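# Reorient a loose part on the palm using one hand

## Task

The part starts resting loosely on the upturned palm of the right hand. Rotate it using only that hand until its orientation in the hand matches the two goal pictures. The hand includes the wrist camera, its post and the arm's final link. The task fails if the part contacts anything else or leaves the hand. To finish, the part must stay still for a moment, resting on the palm or fingers and clear of the wrist, camera and post. The palm must face straight up. No hand motor may read "moving" or "overload" or be counting toward a shutdown; a motor that was dead from the first reading is ignored. Then declare completion. The hand is then opened for you, and the orientation must still hold with the hand open. Only resting on the open hand counts; anything the robot alone keeps in place does not.

## Robot and tools

Robot: a single arm ending in a dexterous right hand. The hand has index, middle and ring fingers plus a thumb, and a wrist camera on a post. Cameras: cam_high (896x504), cam_low (896x504) and cam_wrist (504x504, fisheye). Only the rubber caps on the digit tips grip well; the rest of the hand is slippery.

Scene frame: the origin is on the table top under the arm base and +z is up. +y points left when you face along +x. The state line reports end_effector_position in metres and end_effector_quat_wxyz for the hand point. Printed positions can be a little off, especially at long reach. The arm base may be tilted.

Hand point and its axes: the hand point sits in front of the palm, where the thumb tip meets the index and middle tips in a pinch. +z runs along the straightened fingers toward the tips. +x runs across the palm away from the thumb. +y points out of the palm face, and the palm surface is at y = -0.062 m. Knuckles are at z = -0.017 m and fingertips end 0.139 m beyond them. Bending the fingers moves the tips toward +y. "Palm facing straight up" means hand +y aligned with scene +z. A rigid mast by the wrist on the palm side occupies x +0.05 to +0.10, z -0.16 to -0.11, and reaches out to y = +0.06 m. It can collide with the part.

A row is 24 numbers, each from -1 to 1, in this order:
1. dx, dy, dz, rx, ry, rz: an offset of the hand point target, not a pose. It is expressed in the hand point's own axes and scaled so 1.0 = 0.6 m or 180 degrees. rx, ry, rz form one rotation vector. The offset is measured from the hand point pose in the most recent result that shows it. If no result in this scene has shown it yet, or the call is a later one in the same reply, it is measured from where the robot is when the action begins. Every row of an action uses that same reference; rows do not add up. All zeros drives the hand back to the reference pose; it does not mean hold still.
2. Sixteen absolute hinge goals, each scaled linearly between its stops. Order: index_mcp, index_abd, index_pip, index_dip, middle_mcp, middle_abd, middle_pip, middle_dip, ring_mcp, ring_abd, ring_pip, ring_dip, thumb_cmc, thumb_axl, thumb_mcp, thumb_ipl. Brackets give degrees at +1, degrees at -1, then the straight value.
- Each finger: _mcp curls at the knuckle toward the palm as it goes to -1 (-18, +128; +0.75). _abd swings the finger sideways away from the thumb toward -1 (-60, +60; +0.00). _pip bends the middle joint (-29, +108; +0.58). _dip bends the end joint (-21, +117; +0.70).
- Thumb: thumb_cmc brings the thumb from flat beside the palm round in front of it toward -1 (-20, +120; +0.71). thumb_axl rolls it about its length (-27, +140; +0.68). thumb_mcp (-69, +109; +0.23) and thumb_ipl (-77, +108; +0.17) bend it. With thumb_axl straight they bend toward +z. With thumb_axl at -0.40 they bend in the direction thumb_cmc swings.
3. current_limit: the current cap for all motors, 0 mA at -1 up to 550 mA at +1, never below 11 mA. Low caps also slow hinges and may leave a finger unable to lift.
4. speed: set-point rate of (speed+1)/2 times 5.9 rad/s, still applied after the action ends.
The initial values are current_limit +0.4 and speed -0.6. Both persist until you change them.

Tools:
- execute_actions: {"actions": [...], "pictures": bool}. The list holds at most one item. An empty list just returns the state. {"rows": [[24 numbers], ...], "steps": n} holds 1 to 15 rows and runs n ≤ 15 steps of 1/30 s, default 15. One row is applied per step and the last row repeats. {"steps": n} with n ≤ 300 is a wait counted from the previous result, reply time included. A refused call sends nothing.
- move: {"target": one 24-number row, "speed": 0.002 to 0.5 m/s, default 0.25}. Rotation is capped at twice the speed in rad/s. The target is the same offset as a row, from the same reference. The path is a straight line lasting 0.5 to 10 s, turning the shorter way. The hand numbers are sent at its start. It does not avoid obstacles, and the hand lags and may overshoot speed. The result adds a move: line. The ending is done, off_target, moving, held or fault, together with limits such as paced (pose clipped) or held (some steps blocked). It also gives the distance from target.
- wait: {"seconds": 0 to 10}. Nothing new is sent.
- zoom_image: {"camera": name, "region": [x0, y0, x1, y1]} in pixels, at most 504x504, with origin at the top left.
- show_instructions: shows the goal reference images.
- finished_scene: {"scene": current scene number}. Declares the job done and cannot be undone; the hand is then opened.

Motion facts: each step, the commanded pose is clipped to within 70 mm and 16 degrees of the measured pose. Position has priority over orientation. After an action the arm continues only to the last clipped pose, so check the result and send the remainder. Moves often stop about a centimetre short, usually low. The elbow can sag, so the hand drops and tilts a little more with each action unless you re-aim at the pose you want. Joint ranges are waist ±2.880, shoulder 0 to 3.142, elbow 0 to 3.019, wrist pitch -1.693 to 1.571, wrist yaw ±1.571 and wrist roll ±2.094 rad.

Result lines: hand_goal is the goals you wrote; repeating them keeps a grip. hand_measured is the actual positions on the same scale; repeating those loosens the grip. hand_current_ma is positive when pushing toward -1. hand_state is one of moving, goal, blocked or overload. A motor above 495 mA accumulates seconds and loses them again below that. At 5 s it shuts off for 10 s and then snaps to its goal. Other lines: "pose unreachable" and HELD mean the clearance check altered or blocked steps. "Hand target" is the controller's current aim. A FAULT or HAND FAULT line cancels your remaining calls in that reply. MOTOR HOT warns from 85 °C; at 100 °C the arm drops. While the arm is stopped, hand commands are discarded.

Avoid: letting the part touch anything except the hand, dropping it, or hitting it with the mast. Also avoid fast or hard contacts, high sustained finger currents, long heavy holds and knocking anything off the table. Loose objects may occasionally be nudged by the scene.

Each tool is called after "Call:" in YAML: its name, and indented under it one key for each argument.

## Session

Call:
show_instructions:

Call:
execute_actions:
  actions: []

Reference images for this scene: goal picture from the wrist camera place, goal picture looking into the palm.

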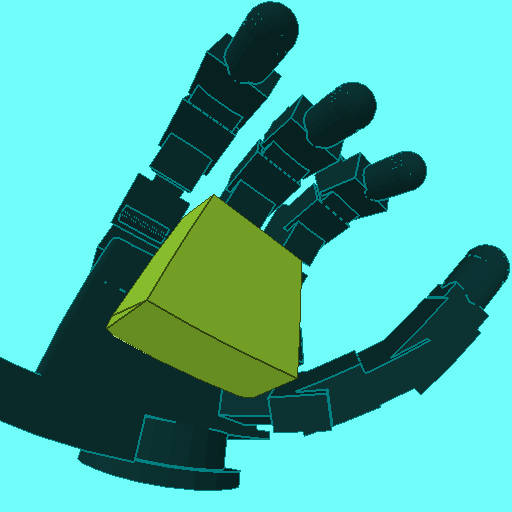

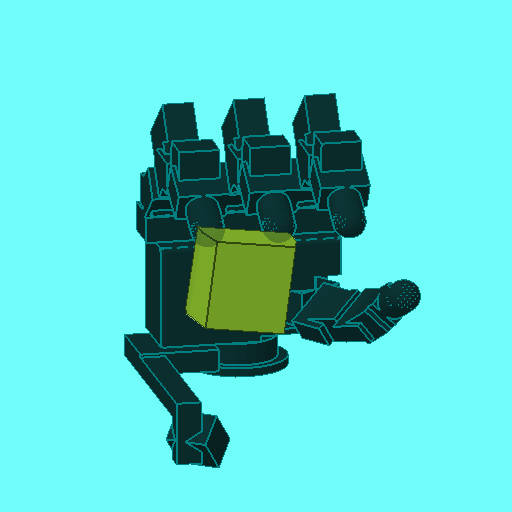

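Scene clock: 0.00 s of 4800.00 s.
end_effector_position=(+0.4927, +0.0406, +0.4906) hand_goal=(+0.046, +0.000, -0.008, +0.280, +0.046, +0.000, -0.008, +0.280, +0.046, +0.000, -0.008, +0.280, -0.104, +0.266, +0.032, -0.018) hand_measured=(+0.062, +0.000, -0.006, +0.282, +0.060, +0.000, -0.006, +0.282, +0.060, +0.000, -0.006, +0.282, -0.092, +0.270, +0.034, -0.016) hand_current_ma=(+91, +0, +13, +12, +81, +0, +13, +12, +81, +0, +13, +13, +67, +26, +11, +11) hand_state=(goal, goal, goal, goal, goal, goal, goal, goal, goal, goal, goal, goal, goal, goal, goal, goal) hand_current_limit=0.40 hand_speed=-0.60 end_effector_quat_wxyz=(+0.495, +0.463, +0.523, +0.517)
Joint positions: [ 0.086  1.124  0.617  0.518  0.049 -0.03 ]
Joint velocities: [-0.024  0.015  0.002 -0.002 -0.022 -0.007]
Joint torques (N m, as the arm reports them, + toward a larger angle): no reading
Motor temperatures (°C, as the motors report them): [23 24 27 25 21 21]
Hand target: +0.496, +0.041, +0.503; +0.500, +0.458, +0.517, +0.523

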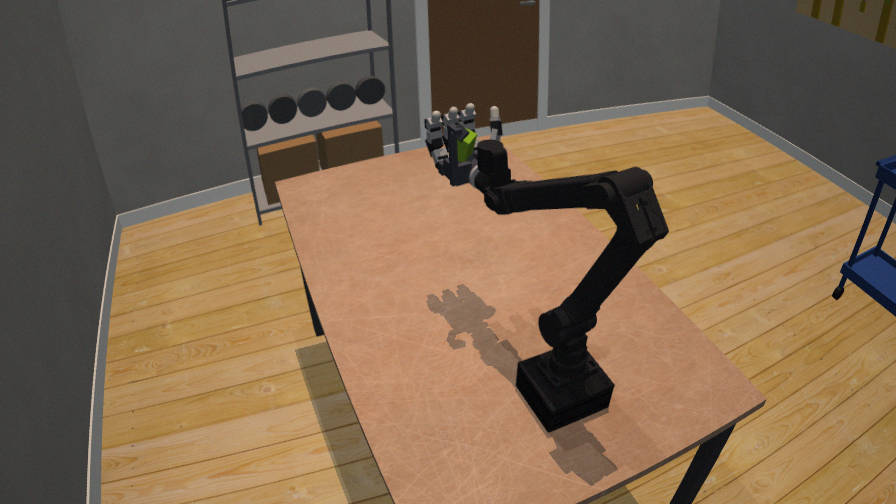

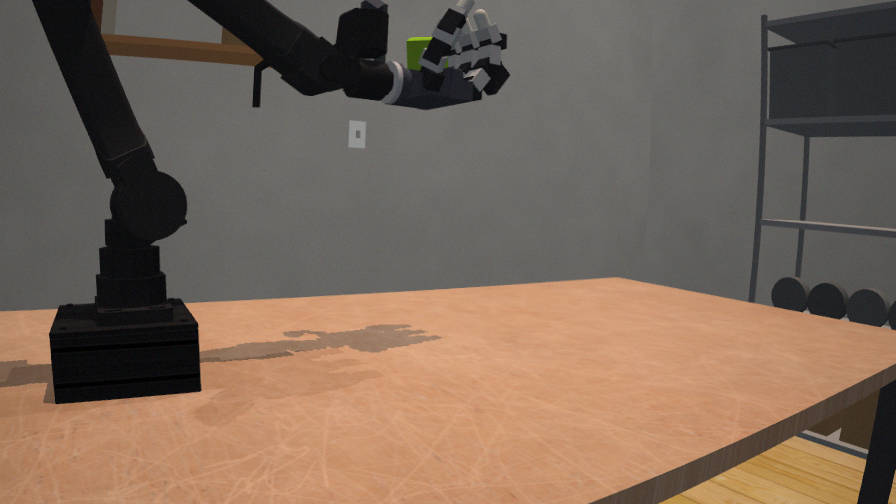

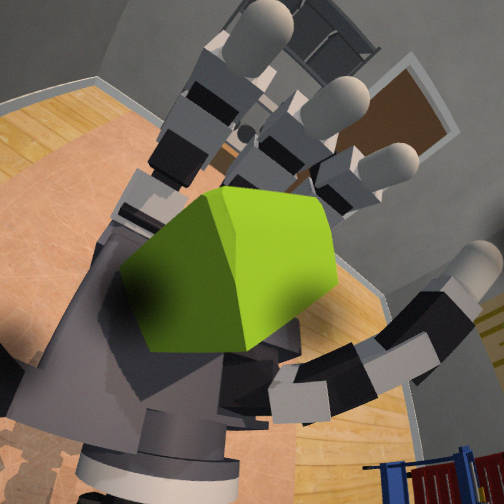

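Call:
zoom_image:
  camera: "cam_wrist"
  region: [100, 150, 360, 410]

Call:
move:
  target: [0.53,-0.3,-0.2,0,0.23,0,0.046,0,-0.008,0.28,0.046,0,-0.008,0.28,0.046,0,-0.008,0.28,-0.104,0.266,0.032,-0.018,0.4,-0.6]
  speed: 0.12

Call:
zoom_image:
  camera: "cam_high"
  region: [310, 190, 440, 320]

Call:
zoom_image:
  camera: "cam_low"
  region: [240, 110, 370, 240]

Region (100, 150, 360, 410) of cam_wrist's 504x504 image, scaled by 1.938, with more detail than that image has.

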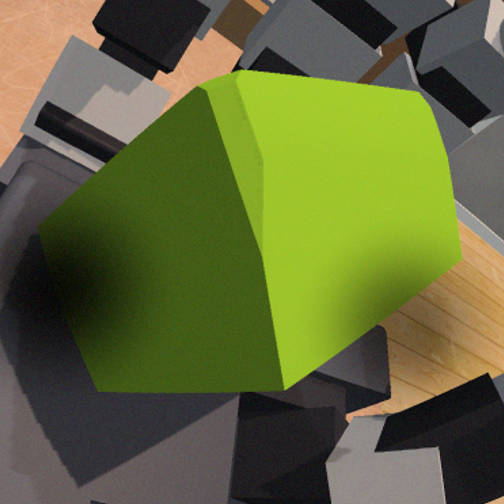

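Scene clock: 8.73 s of 4800.00 s.
end_effector_position=(+0.3484, +0.3373, +0.2903) hand_goal=(+0.046, +0.000, -0.008, +0.280, +0.046, +0.000, -0.008, +0.280, +0.046, +0.000, -0.008, +0.280, -0.104, +0.266, +0.032, -0.018) hand_measured=(+0.062, +0.000, -0.006, +0.282, +0.060, +0.000, -0.006, +0.282, +0.060, +0.000, -0.006, +0.282, -0.092, +0.270, +0.034, -0.016) hand_current_ma=(+90, +0, +13, +12, +81, +0, +13, +12, +81, +0, +13, +13, +66, +26, +8, +10) hand_state=(goal, goal, goal, goal, goal, goal, goal, goal, goal, goal, goal, goal, goal, goal, goal, goal) hand_current_limit=0.40 hand_speed=-0.60 end_effector_quat_wxyz=(+0.276, +0.256, +0.674, +0.635)
Joint positions: [ 0.762  1.67   0.384  1.242  0.009 -0.03 ]
Joint velocities: [-0.005 -0.015 -0.017  0.022  0.007 -0.022]
Joint torques (N m, as the arm reports them, + toward a larger angle): [  2.58 -10.76   7.15   3.37   0.01  -0.03]
Motor temperatures (°C, as the motors report them): [23 24 30 25 21 21]
Hand target: +0.350, +0.343, +0.302; +0.278, +0.250, +0.659, +0.653
Off the commanded pose: 0.007 m, 2 deg.
move: done

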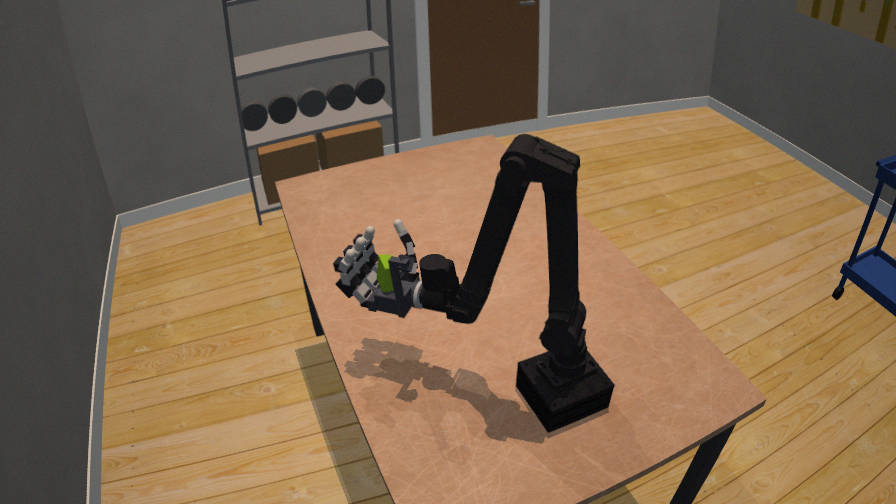

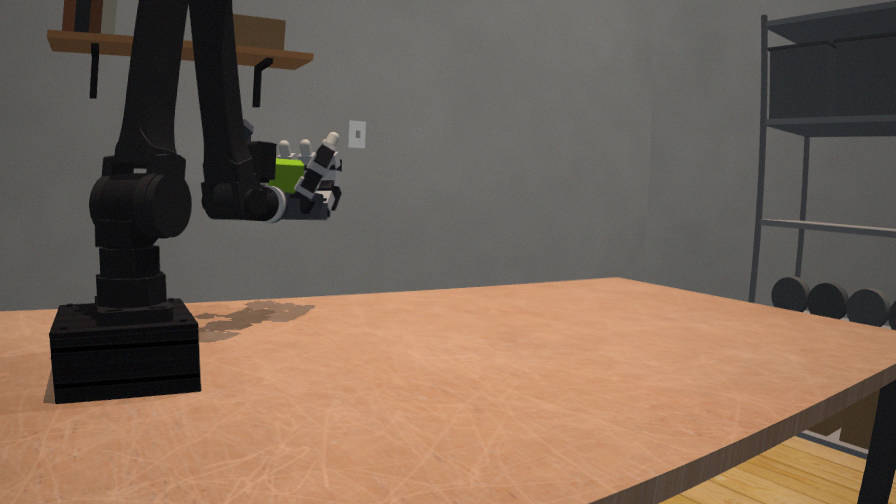

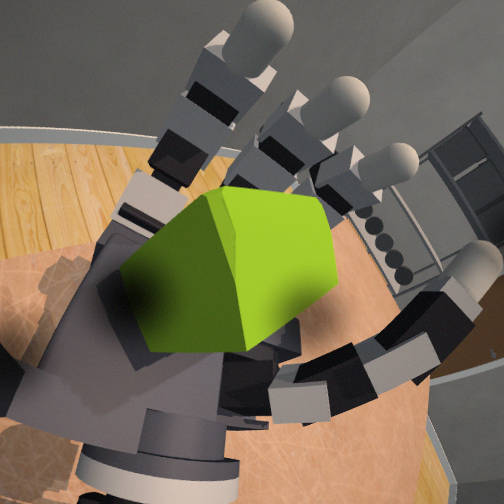

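Region (310, 190, 440, 320) of cam_high's 896x504 image, scaled by 3.877, with more detail than that image has.

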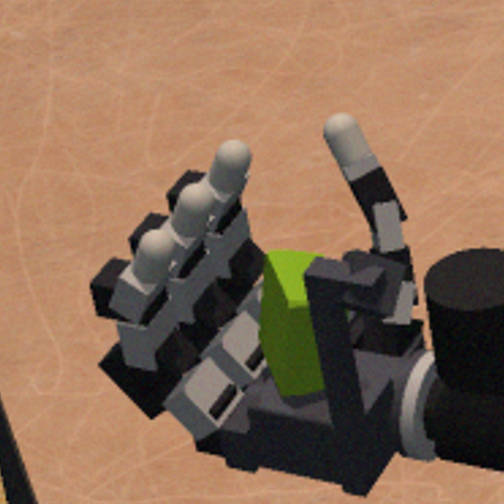

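Region (240, 110, 370, 240) of cam_low's 896x504 image, scaled by 3.877, with more detail than that image has.

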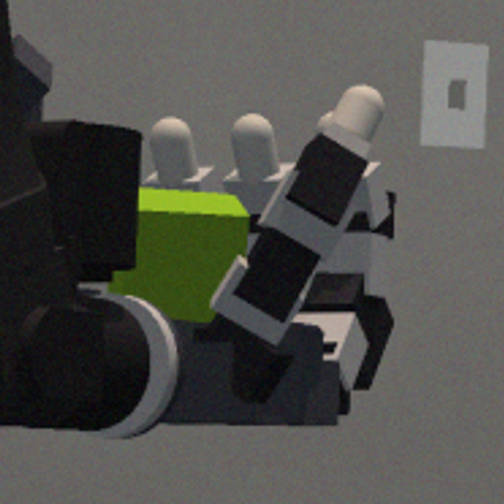

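Call:
move:
  target: [0,0.02,0,-0.015,-0.1,0.01,0.046,0,-0.008,0.28,0.046,0,-0.008,0.28,0.046,0,-0.008,0.28,0.65,0.6,0.2,0.15,0.4,-0.6]
  speed: 0.1

Call:
zoom_image:
  camera: "cam_low"
  region: [240, 120, 350, 230]

Scene clock: 17.00 s of 4800.00 s.
end_effector_position=(+0.3442, +0.3254, +0.2965) hand_goal=(+0.046, +0.000, -0.008, +0.280, +0.046, +0.000, -0.008, +0.280, +0.046, +0.000, -0.008, +0.280, +0.650, +0.600, +0.200, +0.150) hand_measured=(+0.062, +0.000, -0.006, +0.282, +0.060, +0.000, -0.006, +0.282, +0.060, +0.000, -0.006, +0.282, +0.660, +0.598, +0.198, +0.148) hand_current_ma=(+90, +0, +13, +12, +81, +0, +13, +12, +81, +0, +13, +13, +52, -12, -9, -13) hand_state=(goal, goal, goal, goal, goal, goal, goal, goal, goal, goal, goal, goal, goal, goal, goal, goal) hand_current_limit=0.40 hand_speed=-0.60 end_effector_quat_wxyz=(+0.377, +0.357, +0.616, +0.592)
Joint positions: [ 0.916  1.678  0.41   1.243  0.484 -0.017]
Joint velocities: [ 0.015 -0.005 -0.002 -0.007 -0.022  0.022]
Joint torques (N m, as the arm reports them, + toward a larger angle): [  2.58 -10.45   8.21   2.33   0.24  -0.07]
Motor temperatures (°C, as the motors report them): [23 25 30 25 21 21]
Hand target: +0.349, +0.338, +0.302; +0.372, +0.358, +0.605, +0.605
Off the commanded pose: 0.015 m, 2 deg.
move: off_target

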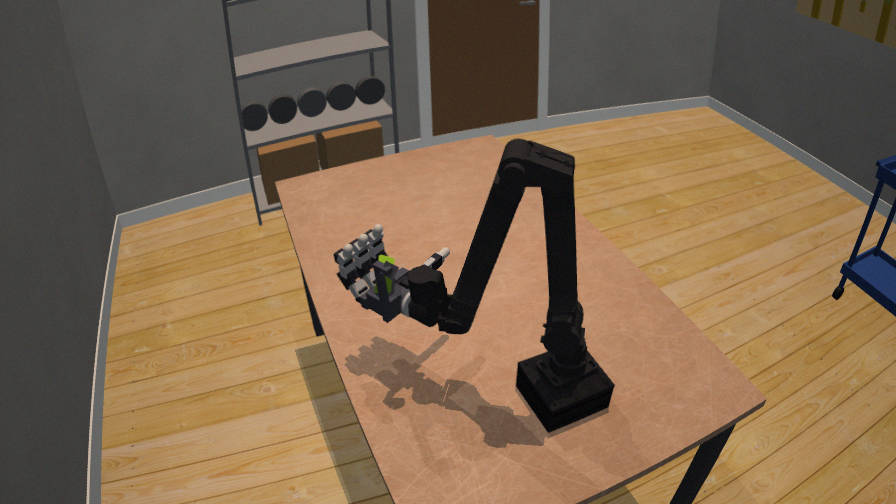

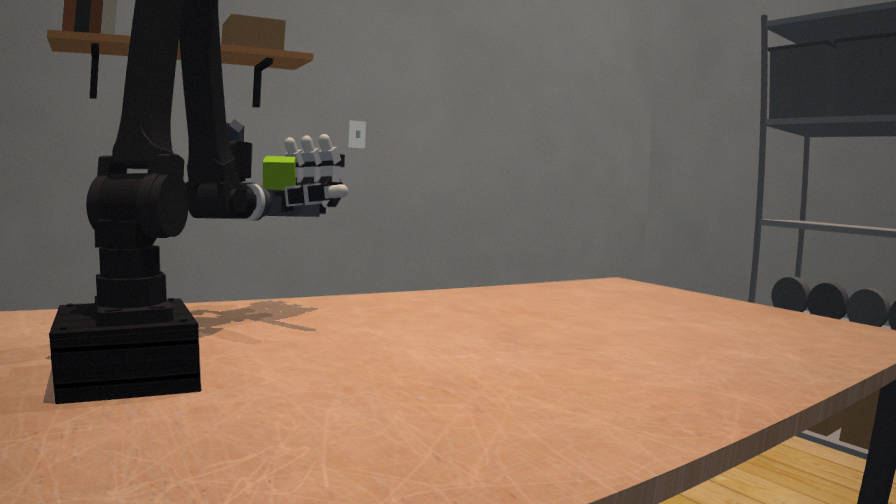

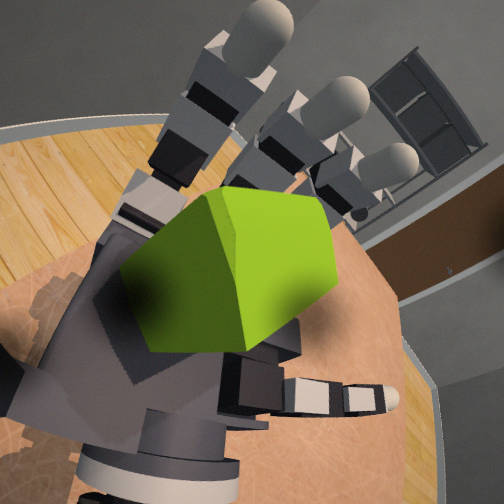

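Region (240, 120, 350, 230) of cam_low's 896x504 image, scaled by 4.582, with more detail than that image has.

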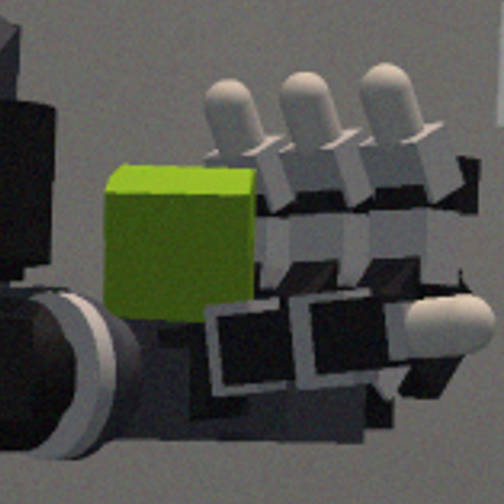

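Call:
move:
  target: [0,0.05,0.03,0.15,0.1,0.03,-0.45,0,0.5,0.5,-0.45,0,0.5,0.5,-0.45,0,0.5,0.5,-0.104,0.266,0.032,-0.018,0.4,-0.6]
  speed: 0.08

Scene clock: 36.30 s of 4800.00 s.
end_effector_position=(+0.3428, +0.3237, +0.2850) hand_goal=(-0.450, +0.000, +0.500, +0.500, -0.450, +0.000, +0.500, +0.500, -0.450, +0.000, +0.500, +0.500, -0.104, +0.266, +0.032, -0.018) hand_measured=(-0.442, +0.000, +0.500, +0.498, -0.442, +0.000, +0.498, +0.498, -0.444, +0.000, +0.500, +0.498, -0.092, +0.270, +0.032, -0.016) hand_current_ma=(+45, +0, -5, -13, +41, +0, -5, -13, +42, +0, -5, -14, +67, +29, -1, +9) hand_state=(goal, goal, goal, goal, goal, goal, goal, goal, goal, goal, goal, goal, goal, goal, goal, goal) hand_current_limit=0.40 hand_speed=-0.60 end_effector_quat_wxyz=(+0.148, +0.364, +0.790, +0.471)
Joint positions: [ 0.765  1.123  0.444  0.138 -0.029  0.13 ]
Joint velocities: [-0.024  0.005  0.002 -0.012 -0.037 -0.037]
Joint torques (N m, as the arm reports them, + toward a larger angle): [ 1.51 -9.28 15.41  1.39 -0.01 -0.05]
Motor temperatures (°C, as the motors report them): [23 25 31 25 21 21]
Hand target: +0.358, +0.332, +0.328; +0.155, +0.363, +0.770, +0.501
Off the commanded pose: 0.046 m, 4 deg.
move: off_target

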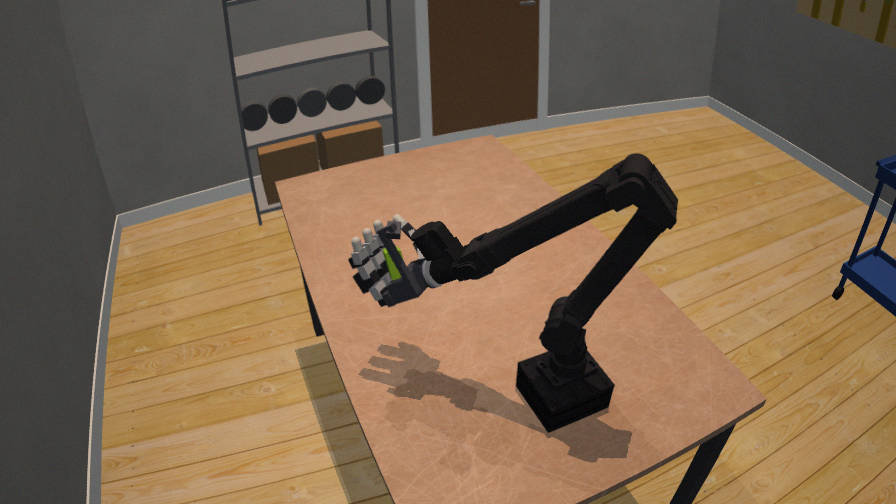

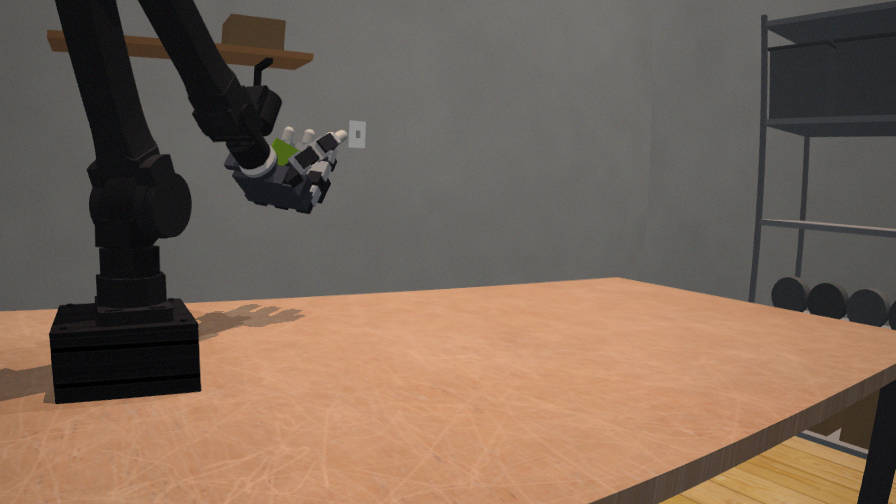

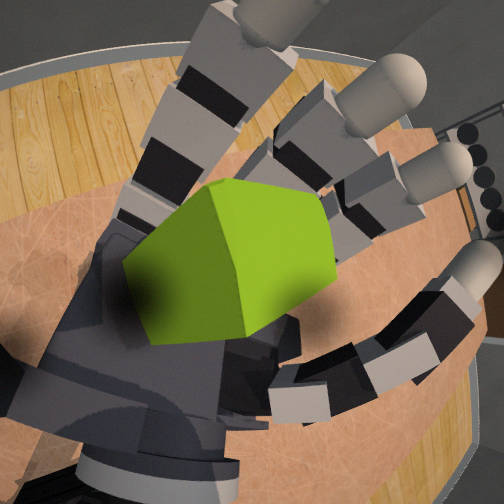

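Call:
move:
  target: [0,0.06,0,0.07,0,-0.08,-0.45,0,0.5,0.5,-0.15,0,0.4,0.3,-0.3,0,0.4,0.3,-0.104,0.266,0.032,-0.018,0.4,-0.75]
  speed: 0.08

Scene clock: 43.23 s of 4800.00 s.
end_effector_position=(+0.3408, +0.3217, +0.2689) hand_goal=(-0.450, +0.000, +0.500, +0.500, -0.150, +0.000, +0.400, +0.300, -0.300, +0.000, +0.400, +0.300, -0.104, +0.266, +0.032, -0.018) hand_measured=(-0.442, +0.000, +0.500, +0.498, -0.142, +0.000, +0.408, +0.304, -0.288, +0.000, +0.406, +0.304, -0.096, +0.270, +0.030, -0.018) hand_current_ma=(+45, +0, -1, -12, +51, +0, +36, +16, +69, +0, +35, +17, +45, +29, -10, +6) hand_state=(goal, goal, goal, goal, goal, goal, goal, goal, goal, goal, goal, goal, goal, goal, goal, goal) hand_current_limit=0.40 hand_speed=-0.75 end_effector_quat_wxyz=(+0.144, +0.283, +0.888, +0.332)
Joint positions: [ 0.686  1.082  0.578 -0.334 -0.092 -0.18 ]
Joint velocities: [-0.005  0.015  0.012 -0.012 -0.022 -0.022]
Joint torques (N m, as the arm reports them, + toward a larger angle): [ 1.19 -8.47 16.35  1.19 -0.2  -0.14]
Motor temperatures (°C, as the motors report them): [23 25 34 25 21 21]
Hand target: +0.356, +0.332, +0.315; +0.164, +0.276, +0.876, +0.360
Off the commanded pose: 0.052 m, 4 deg.
move: off_target

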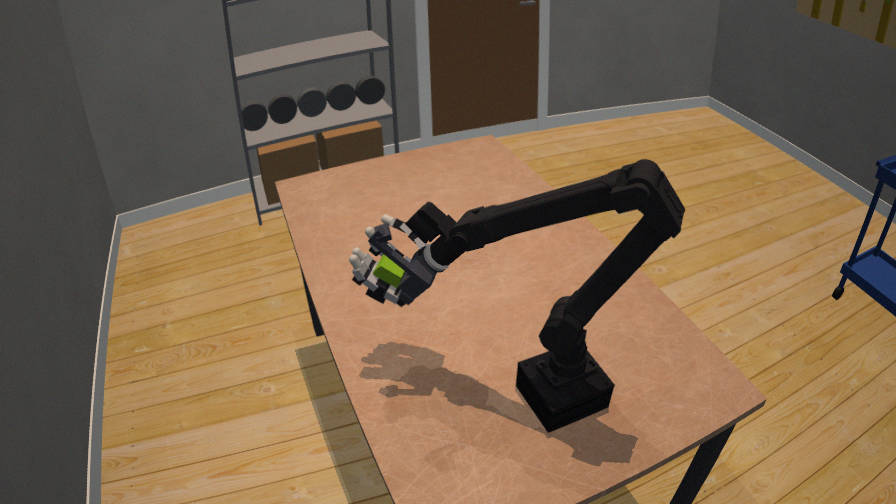

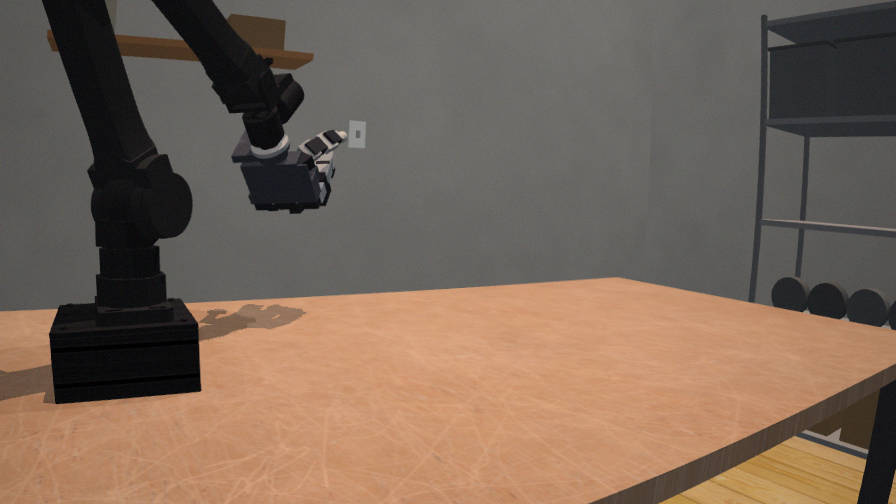

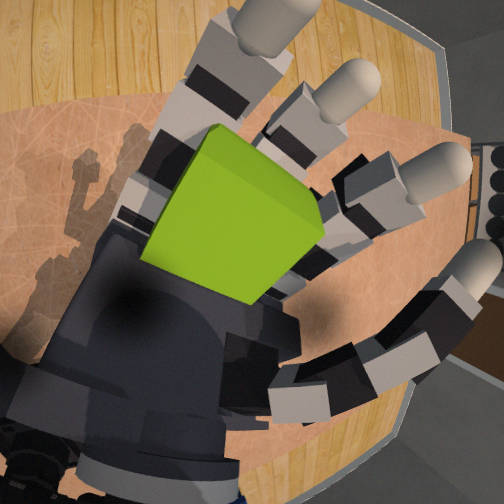

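Call:
move:
  target: [0,0.06,0,-0.26,0,0.03,0.55,0,0.45,0.2,0.55,0,0.45,0.2,0.45,0,0.45,0.2,-0.104,0.266,0.032,-0.018,0.4,-0.88]
  speed: 0.15

Call:
zoom_image:
  camera: "cam_high"
  region: [300, 200, 440, 340]

Scene clock: 53.37 s of 4800.00 s.
end_effector_position=(+0.3547, +0.3366, +0.2834) hand_goal=(+0.550, +0.000, +0.450, +0.200, +0.550, +0.000, +0.450, +0.200, +0.450, +0.000, +0.450, +0.200, -0.104, +0.266, +0.032, -0.018) hand_measured=(+0.560, +0.000, +0.458, +0.202, +0.558, +0.000, +0.450, +0.204, +0.464, +0.000, +0.452, +0.204, -0.096, +0.270, +0.030, -0.018) hand_current_ma=(+57, +0, +38, +16, +52, +0, +3, +18, +81, +0, +6, +18, +45, +29, -11, +6) hand_state=(goal, goal, goal, goal, goal, goal, goal, goal, goal, goal, goal, goal, goal, goal, goal, goal) hand_current_limit=0.40 hand_speed=-0.88 end_effector_quat_wxyz=(+0.236, +0.249, +0.683, +0.645)
Joint positions: [ 0.716  1.681  0.388  1.232 -0.109  0.008]
Joint velocities: [-0.015 -0.015 -0.017 -0.007  0.066 -0.007]
Joint torques (N m, as the arm reports them, + toward a larger angle): [  2.83 -10.79   6.9    3.62   0.21   0.02]
Motor temperatures (°C, as the motors report them): [23 25 36 25 21 21]
Hand target: +0.355, +0.343, +0.293; +0.236, +0.244, +0.670, +0.661
Off the commanded pose: 0.012 m, 3 deg.
move: off_target

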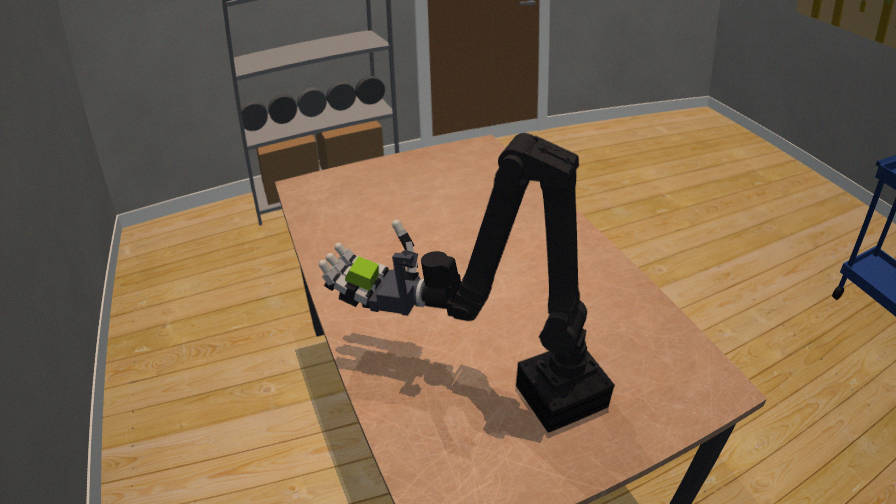

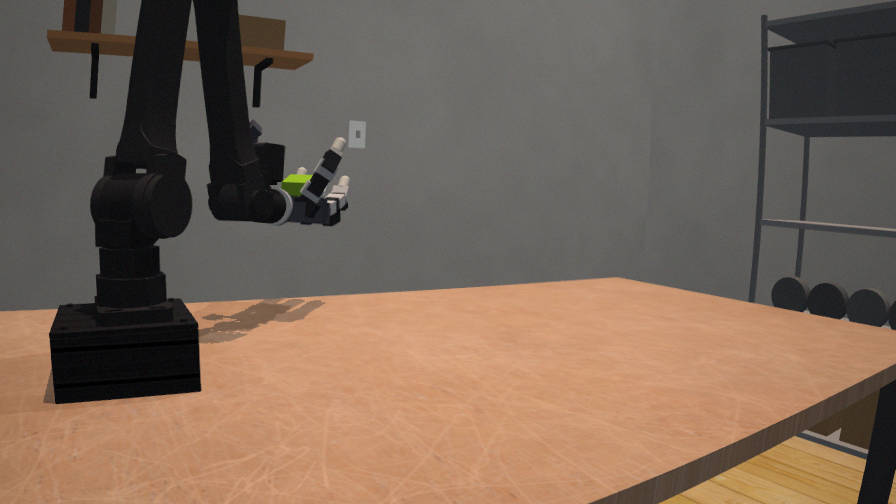

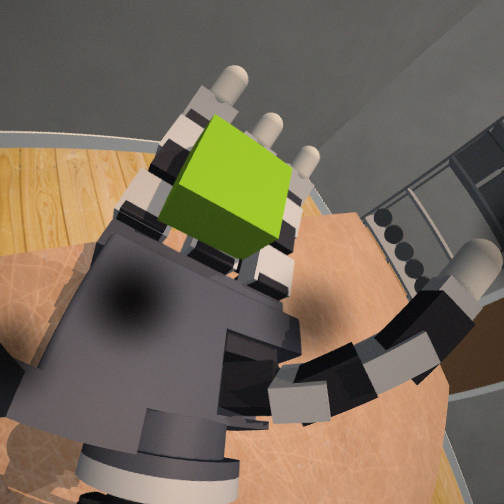

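Region (300, 200, 440, 340) of cam_high's 896x504 image, scaled by 3.600, with more detail than that image has.

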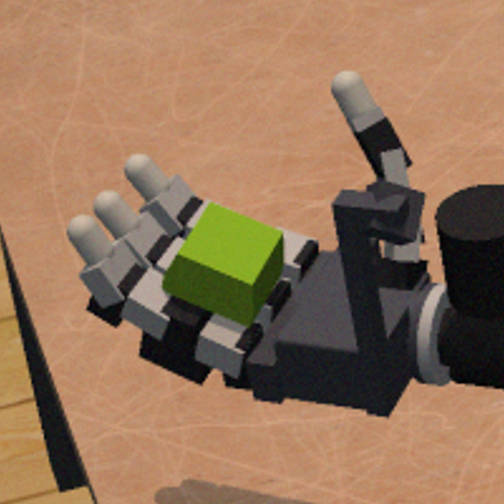

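Call:
move:
  target: [0,0.1,0,-0.12,0,0,0.7,0,0.35,-0.6,0.7,0,0.35,-0.6,0.7,0,0.2,-0.7,-0.104,0.266,0.032,-0.018,0.4,-0.75]
  speed: 0.1

Call:
zoom_image:
  camera: "cam_high"
  region: [300, 180, 440, 320]

Scene clock: 62.23 s of 4800.00 s.
end_effector_position=(+0.3566, +0.3313, +0.3249) hand_goal=(+0.700, +0.000, +0.350, -0.600, +0.700, +0.000, +0.350, -0.600, +0.700, +0.000, +0.200, -0.700, -0.104, +0.266, +0.032, -0.018) hand_measured=(+0.710, +0.000, +0.358, -0.598, +0.712, +0.000, +0.358, -0.598, +0.712, +0.000, +0.206, -0.698, -0.096, +0.270, +0.030, -0.018) hand_current_ma=(+57, +0, +36, +13, +72, +0, +37, +13, +78, +0, +33, +13, +45, +26, -10, +6) hand_state=(goal, goal, goal, goal, goal, goal, goal, goal, goal, goal, goal, goal, goal, goal, goal, goal) hand_current_limit=0.40 hand_speed=-0.75 end_effector_quat_wxyz=(+0.274, +0.221, +0.594, +0.723)
Joint positions: [ 0.716  1.799  0.455  1.539 -0.085  0.027]
Joint velocities: [ 0.005 -0.005  0.002  0.002 -0.051 -0.007]
Joint torques (N m, as the arm reports them, + toward a larger angle): [  2.14 -13.18   7.57   3.46   0.24   0.  ]
Motor temperatures (°C, as the motors report them): [23 25 33 25 21 21]
Hand target: +0.357, +0.338, +0.343; +0.275, +0.210, +0.568, +0.746
Off the commanded pose: 0.020 m, 7 deg.
joint sent to its limit — the command would take joint 4 (wrist pitch) past its upper limit, so that joint was sent only as far as its limit.
move: off_target

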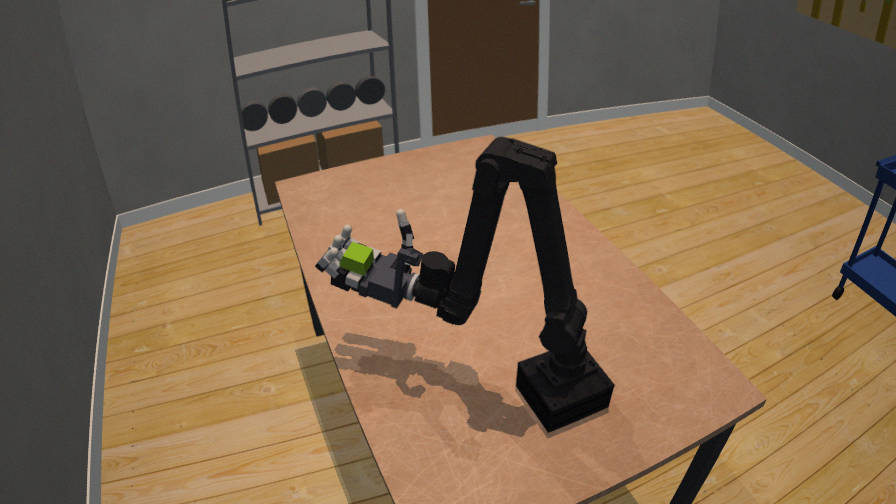

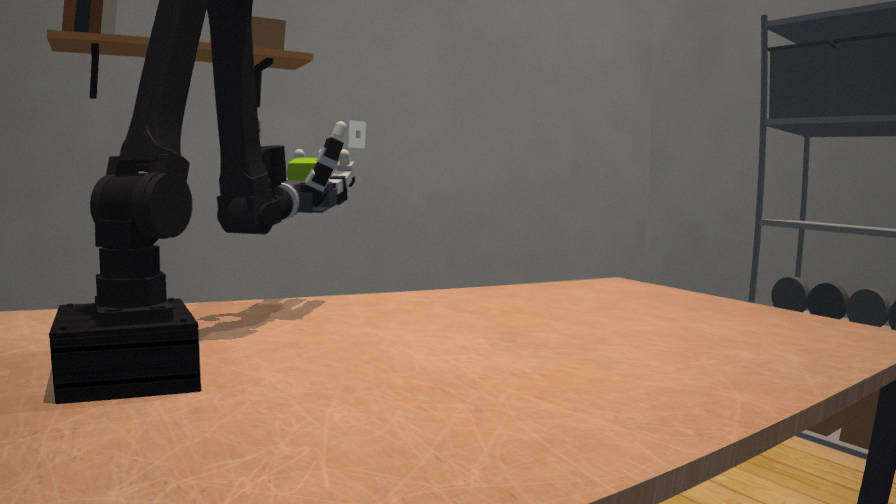

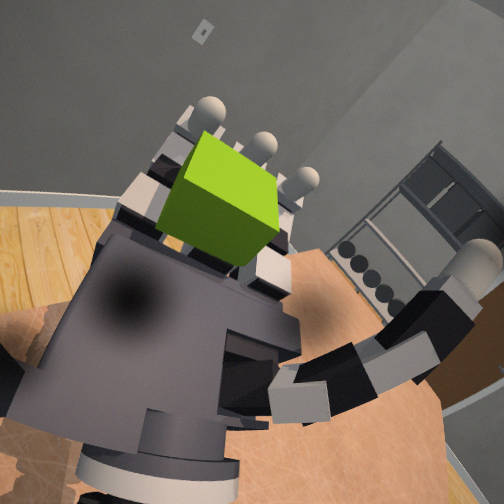

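Region (300, 180, 440, 320) of cam_high's 896x504 image, scaled by 3.600, with more detail than that image has.

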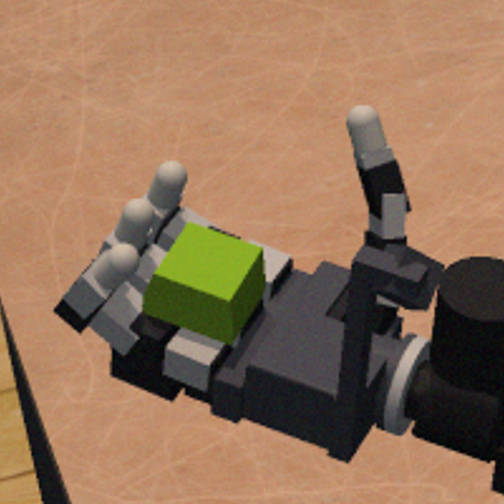

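Call:
move:
  target: [0,0.03,0,0,0,0,0.82,0,0.35,-0.6,0.82,0,0.35,-0.6,0.9,0,-0.1,-1,-0.104,0.266,0.032,-0.018,0.4,-0.75]
  speed: 0.1

Call:
zoom_image:
  camera: "cam_high"
  region: [300, 180, 440, 320]

Scene clock: 67.47 s of 4800.00 s.
end_effector_position=(+0.3556, +0.3310, +0.3433) hand_goal=(+0.820, +0.000, +0.350, -0.600, +0.820, +0.000, +0.350, -0.600, +0.900, +0.000, -0.100, -1.000, -0.104, +0.266, +0.032, -0.018) hand_measured=(+0.830, +0.000, +0.356, -0.598, +0.834, +0.000, +0.356, -0.598, +0.906, +0.000, -0.092, -0.996, -0.096, +0.270, +0.030, -0.018) hand_current_ma=(+57, +0, +35, +12, +79, +0, +35, +12, +38, +0, +38, +22, +45, +24, -9, +6) hand_state=(goal, goal, goal, goal, goal, goal, goal, goal, goal, goal, goal, goal, goal, goal, goal, goal) hand_current_limit=0.40 hand_speed=-0.75 end_effector_quat_wxyz=(+0.276, +0.219, +0.590, +0.727)
Joint positions: [ 0.716  1.733  0.455  1.486 -0.085  0.027]
Joint velocities: [-0.024 -0.024 -0.002 -0.017 -0.081 -0.081]
Joint torques (N m, as the arm reports them, + toward a larger angle): [  1.97 -14.32   4.48   1.47   0.01  -0.11]
Motor temperatures (°C, as the motors report them): [23 25 32 26 21 21]
Hand target: +0.354, +0.329, +0.343; +0.274, +0.221, +0.594, +0.723
Off the commanded pose: 0.003 m, 1 deg.
move: done

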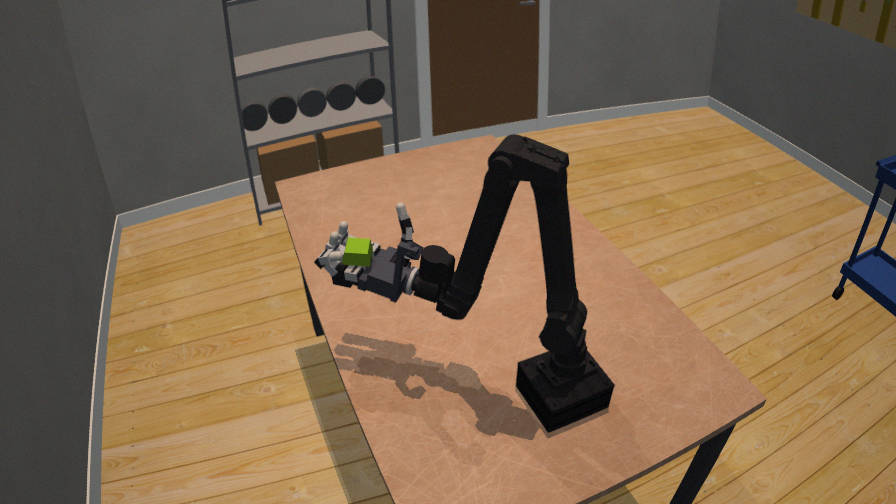

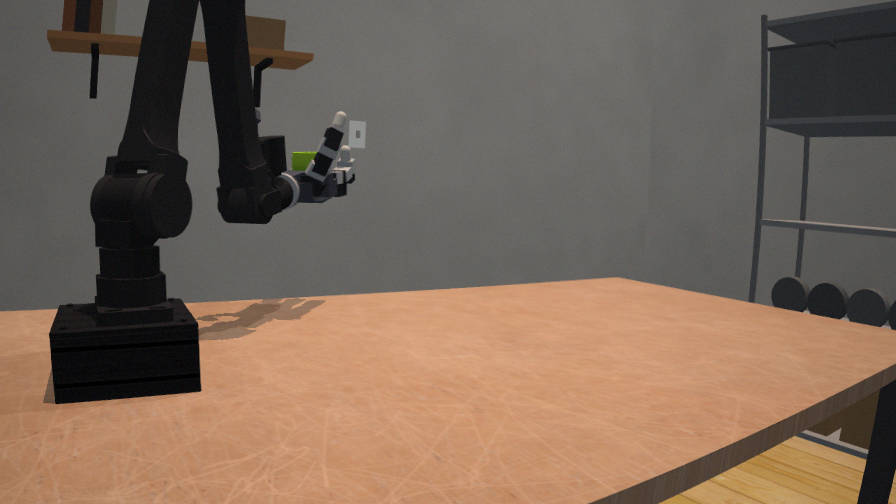

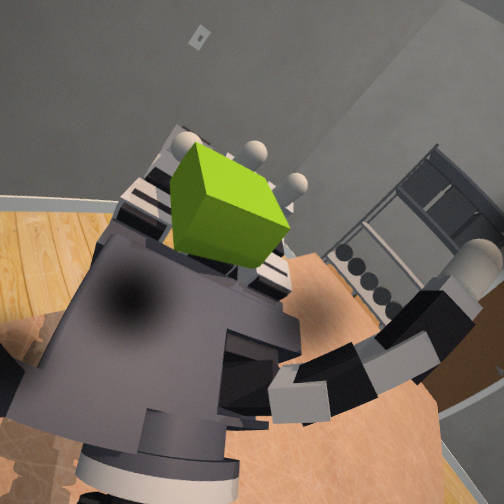

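Region (300, 180, 440, 320) of cam_high's 896x504 image, scaled by 3.600, with more detail than that image has.

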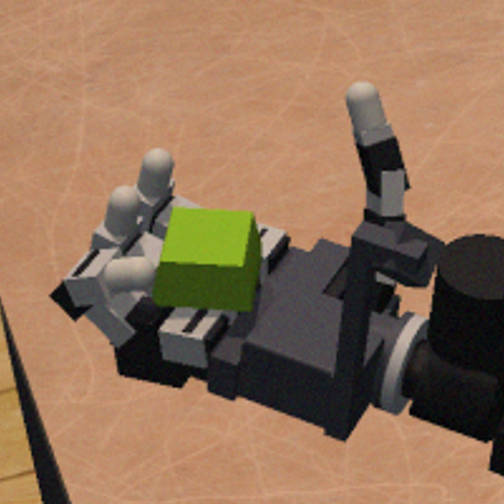

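Rotating in the right direction. Continue.

Call:
move:
  target: [0,0,0,0,0,0,0.82,0,0.35,-0.6,0.82,0,0.35,-0.6,0.85,0.15,-0.65,-0.9,-0.104,0.266,0.032,-0.018,0.4,-0.75]
  speed: 0.1

Call:
zoom_image:
  camera: "cam_high"
  region: [300, 180, 440, 320]

Scene clock: 76.87 s of 4800.00 s.
end_effector_position=(+0.3557, +0.3311, +0.3432) hand_goal=(+0.820, +0.000, +0.350, -0.600, +0.820, +0.000, +0.350, -0.600, +0.850, +0.150, -0.650, -0.900, -0.104, +0.266, +0.032, -0.018) hand_measured=(+0.830, +0.000, +0.356, -0.598, +0.834, +0.000, +0.356, -0.598, +0.868, +0.148, -0.640, -0.896, -0.096, +0.270, +0.030, -0.018) hand_current_ma=(+57, +0, +35, +12, +79, +0, +35, +12, +112, -10, +55, +17, +45, +24, -9, +6) hand_state=(goal, goal, goal, goal, goal, goal, goal, goal, goal, goal, goal, goal, goal, goal, goal, goal) hand_current_limit=0.40 hand_speed=-0.75 end_effector_quat_wxyz=(+0.276, +0.219, +0.590, +0.727)
Joint positions: [ 0.716  1.733  0.455  1.485 -0.085  0.027]
Joint velocities: [ 0.005 -0.015 -0.017  0.002  0.022  0.037]
Joint torques (N m, as the arm reports them, + toward a larger angle): [  1.81 -13.28   5.32   2.18   0.09  -0.1 ]
Motor temperatures (°C, as the motors report them): [23 26 31 25 21 21]
Hand target: +0.356, +0.331, +0.343; +0.276, +0.219, +0.590, +0.727
Off the commanded pose: 0.000 m, 0 deg.
move: done

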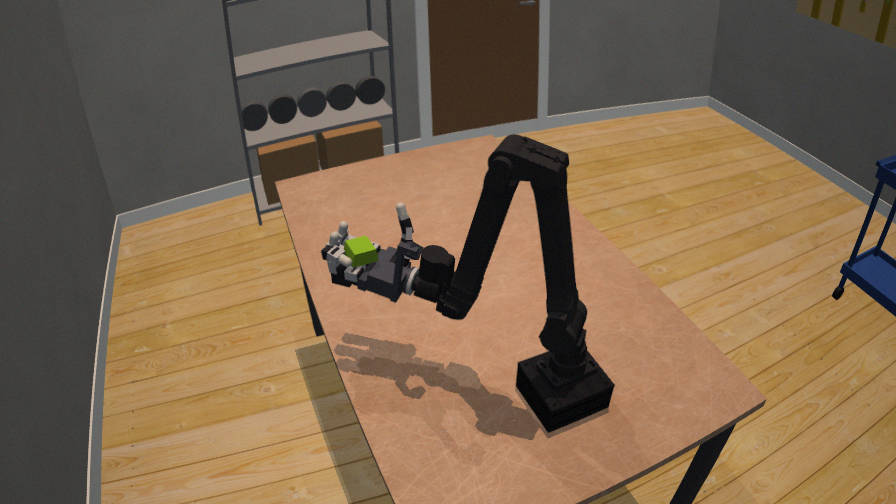

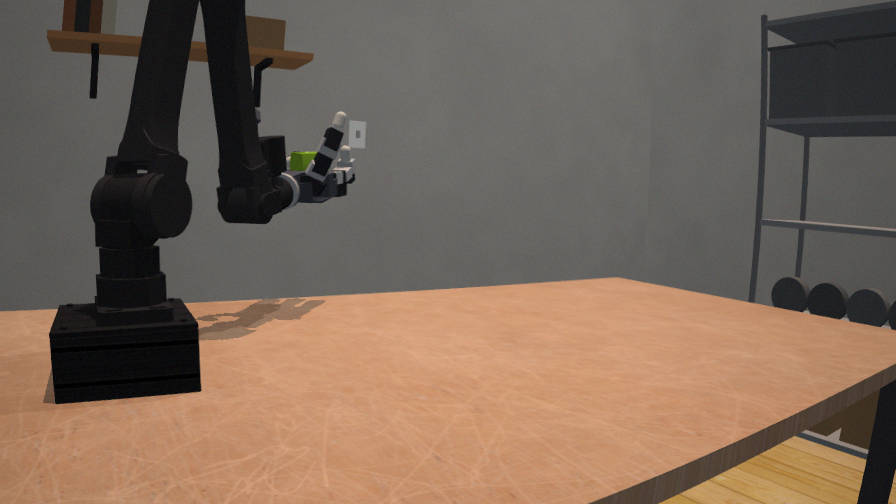

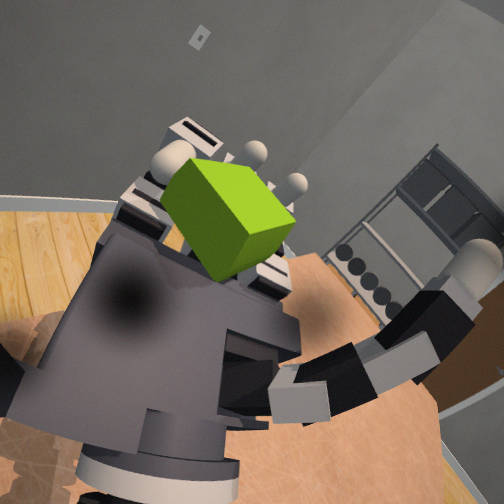

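Region (300, 180, 440, 320) of cam_high's 896x504 image, scaled by 3.600, with more detail than that image has.

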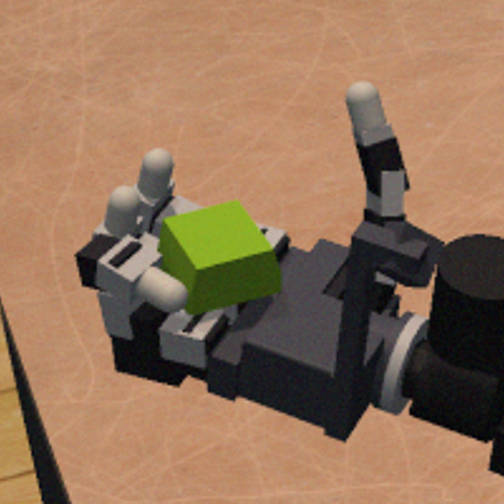

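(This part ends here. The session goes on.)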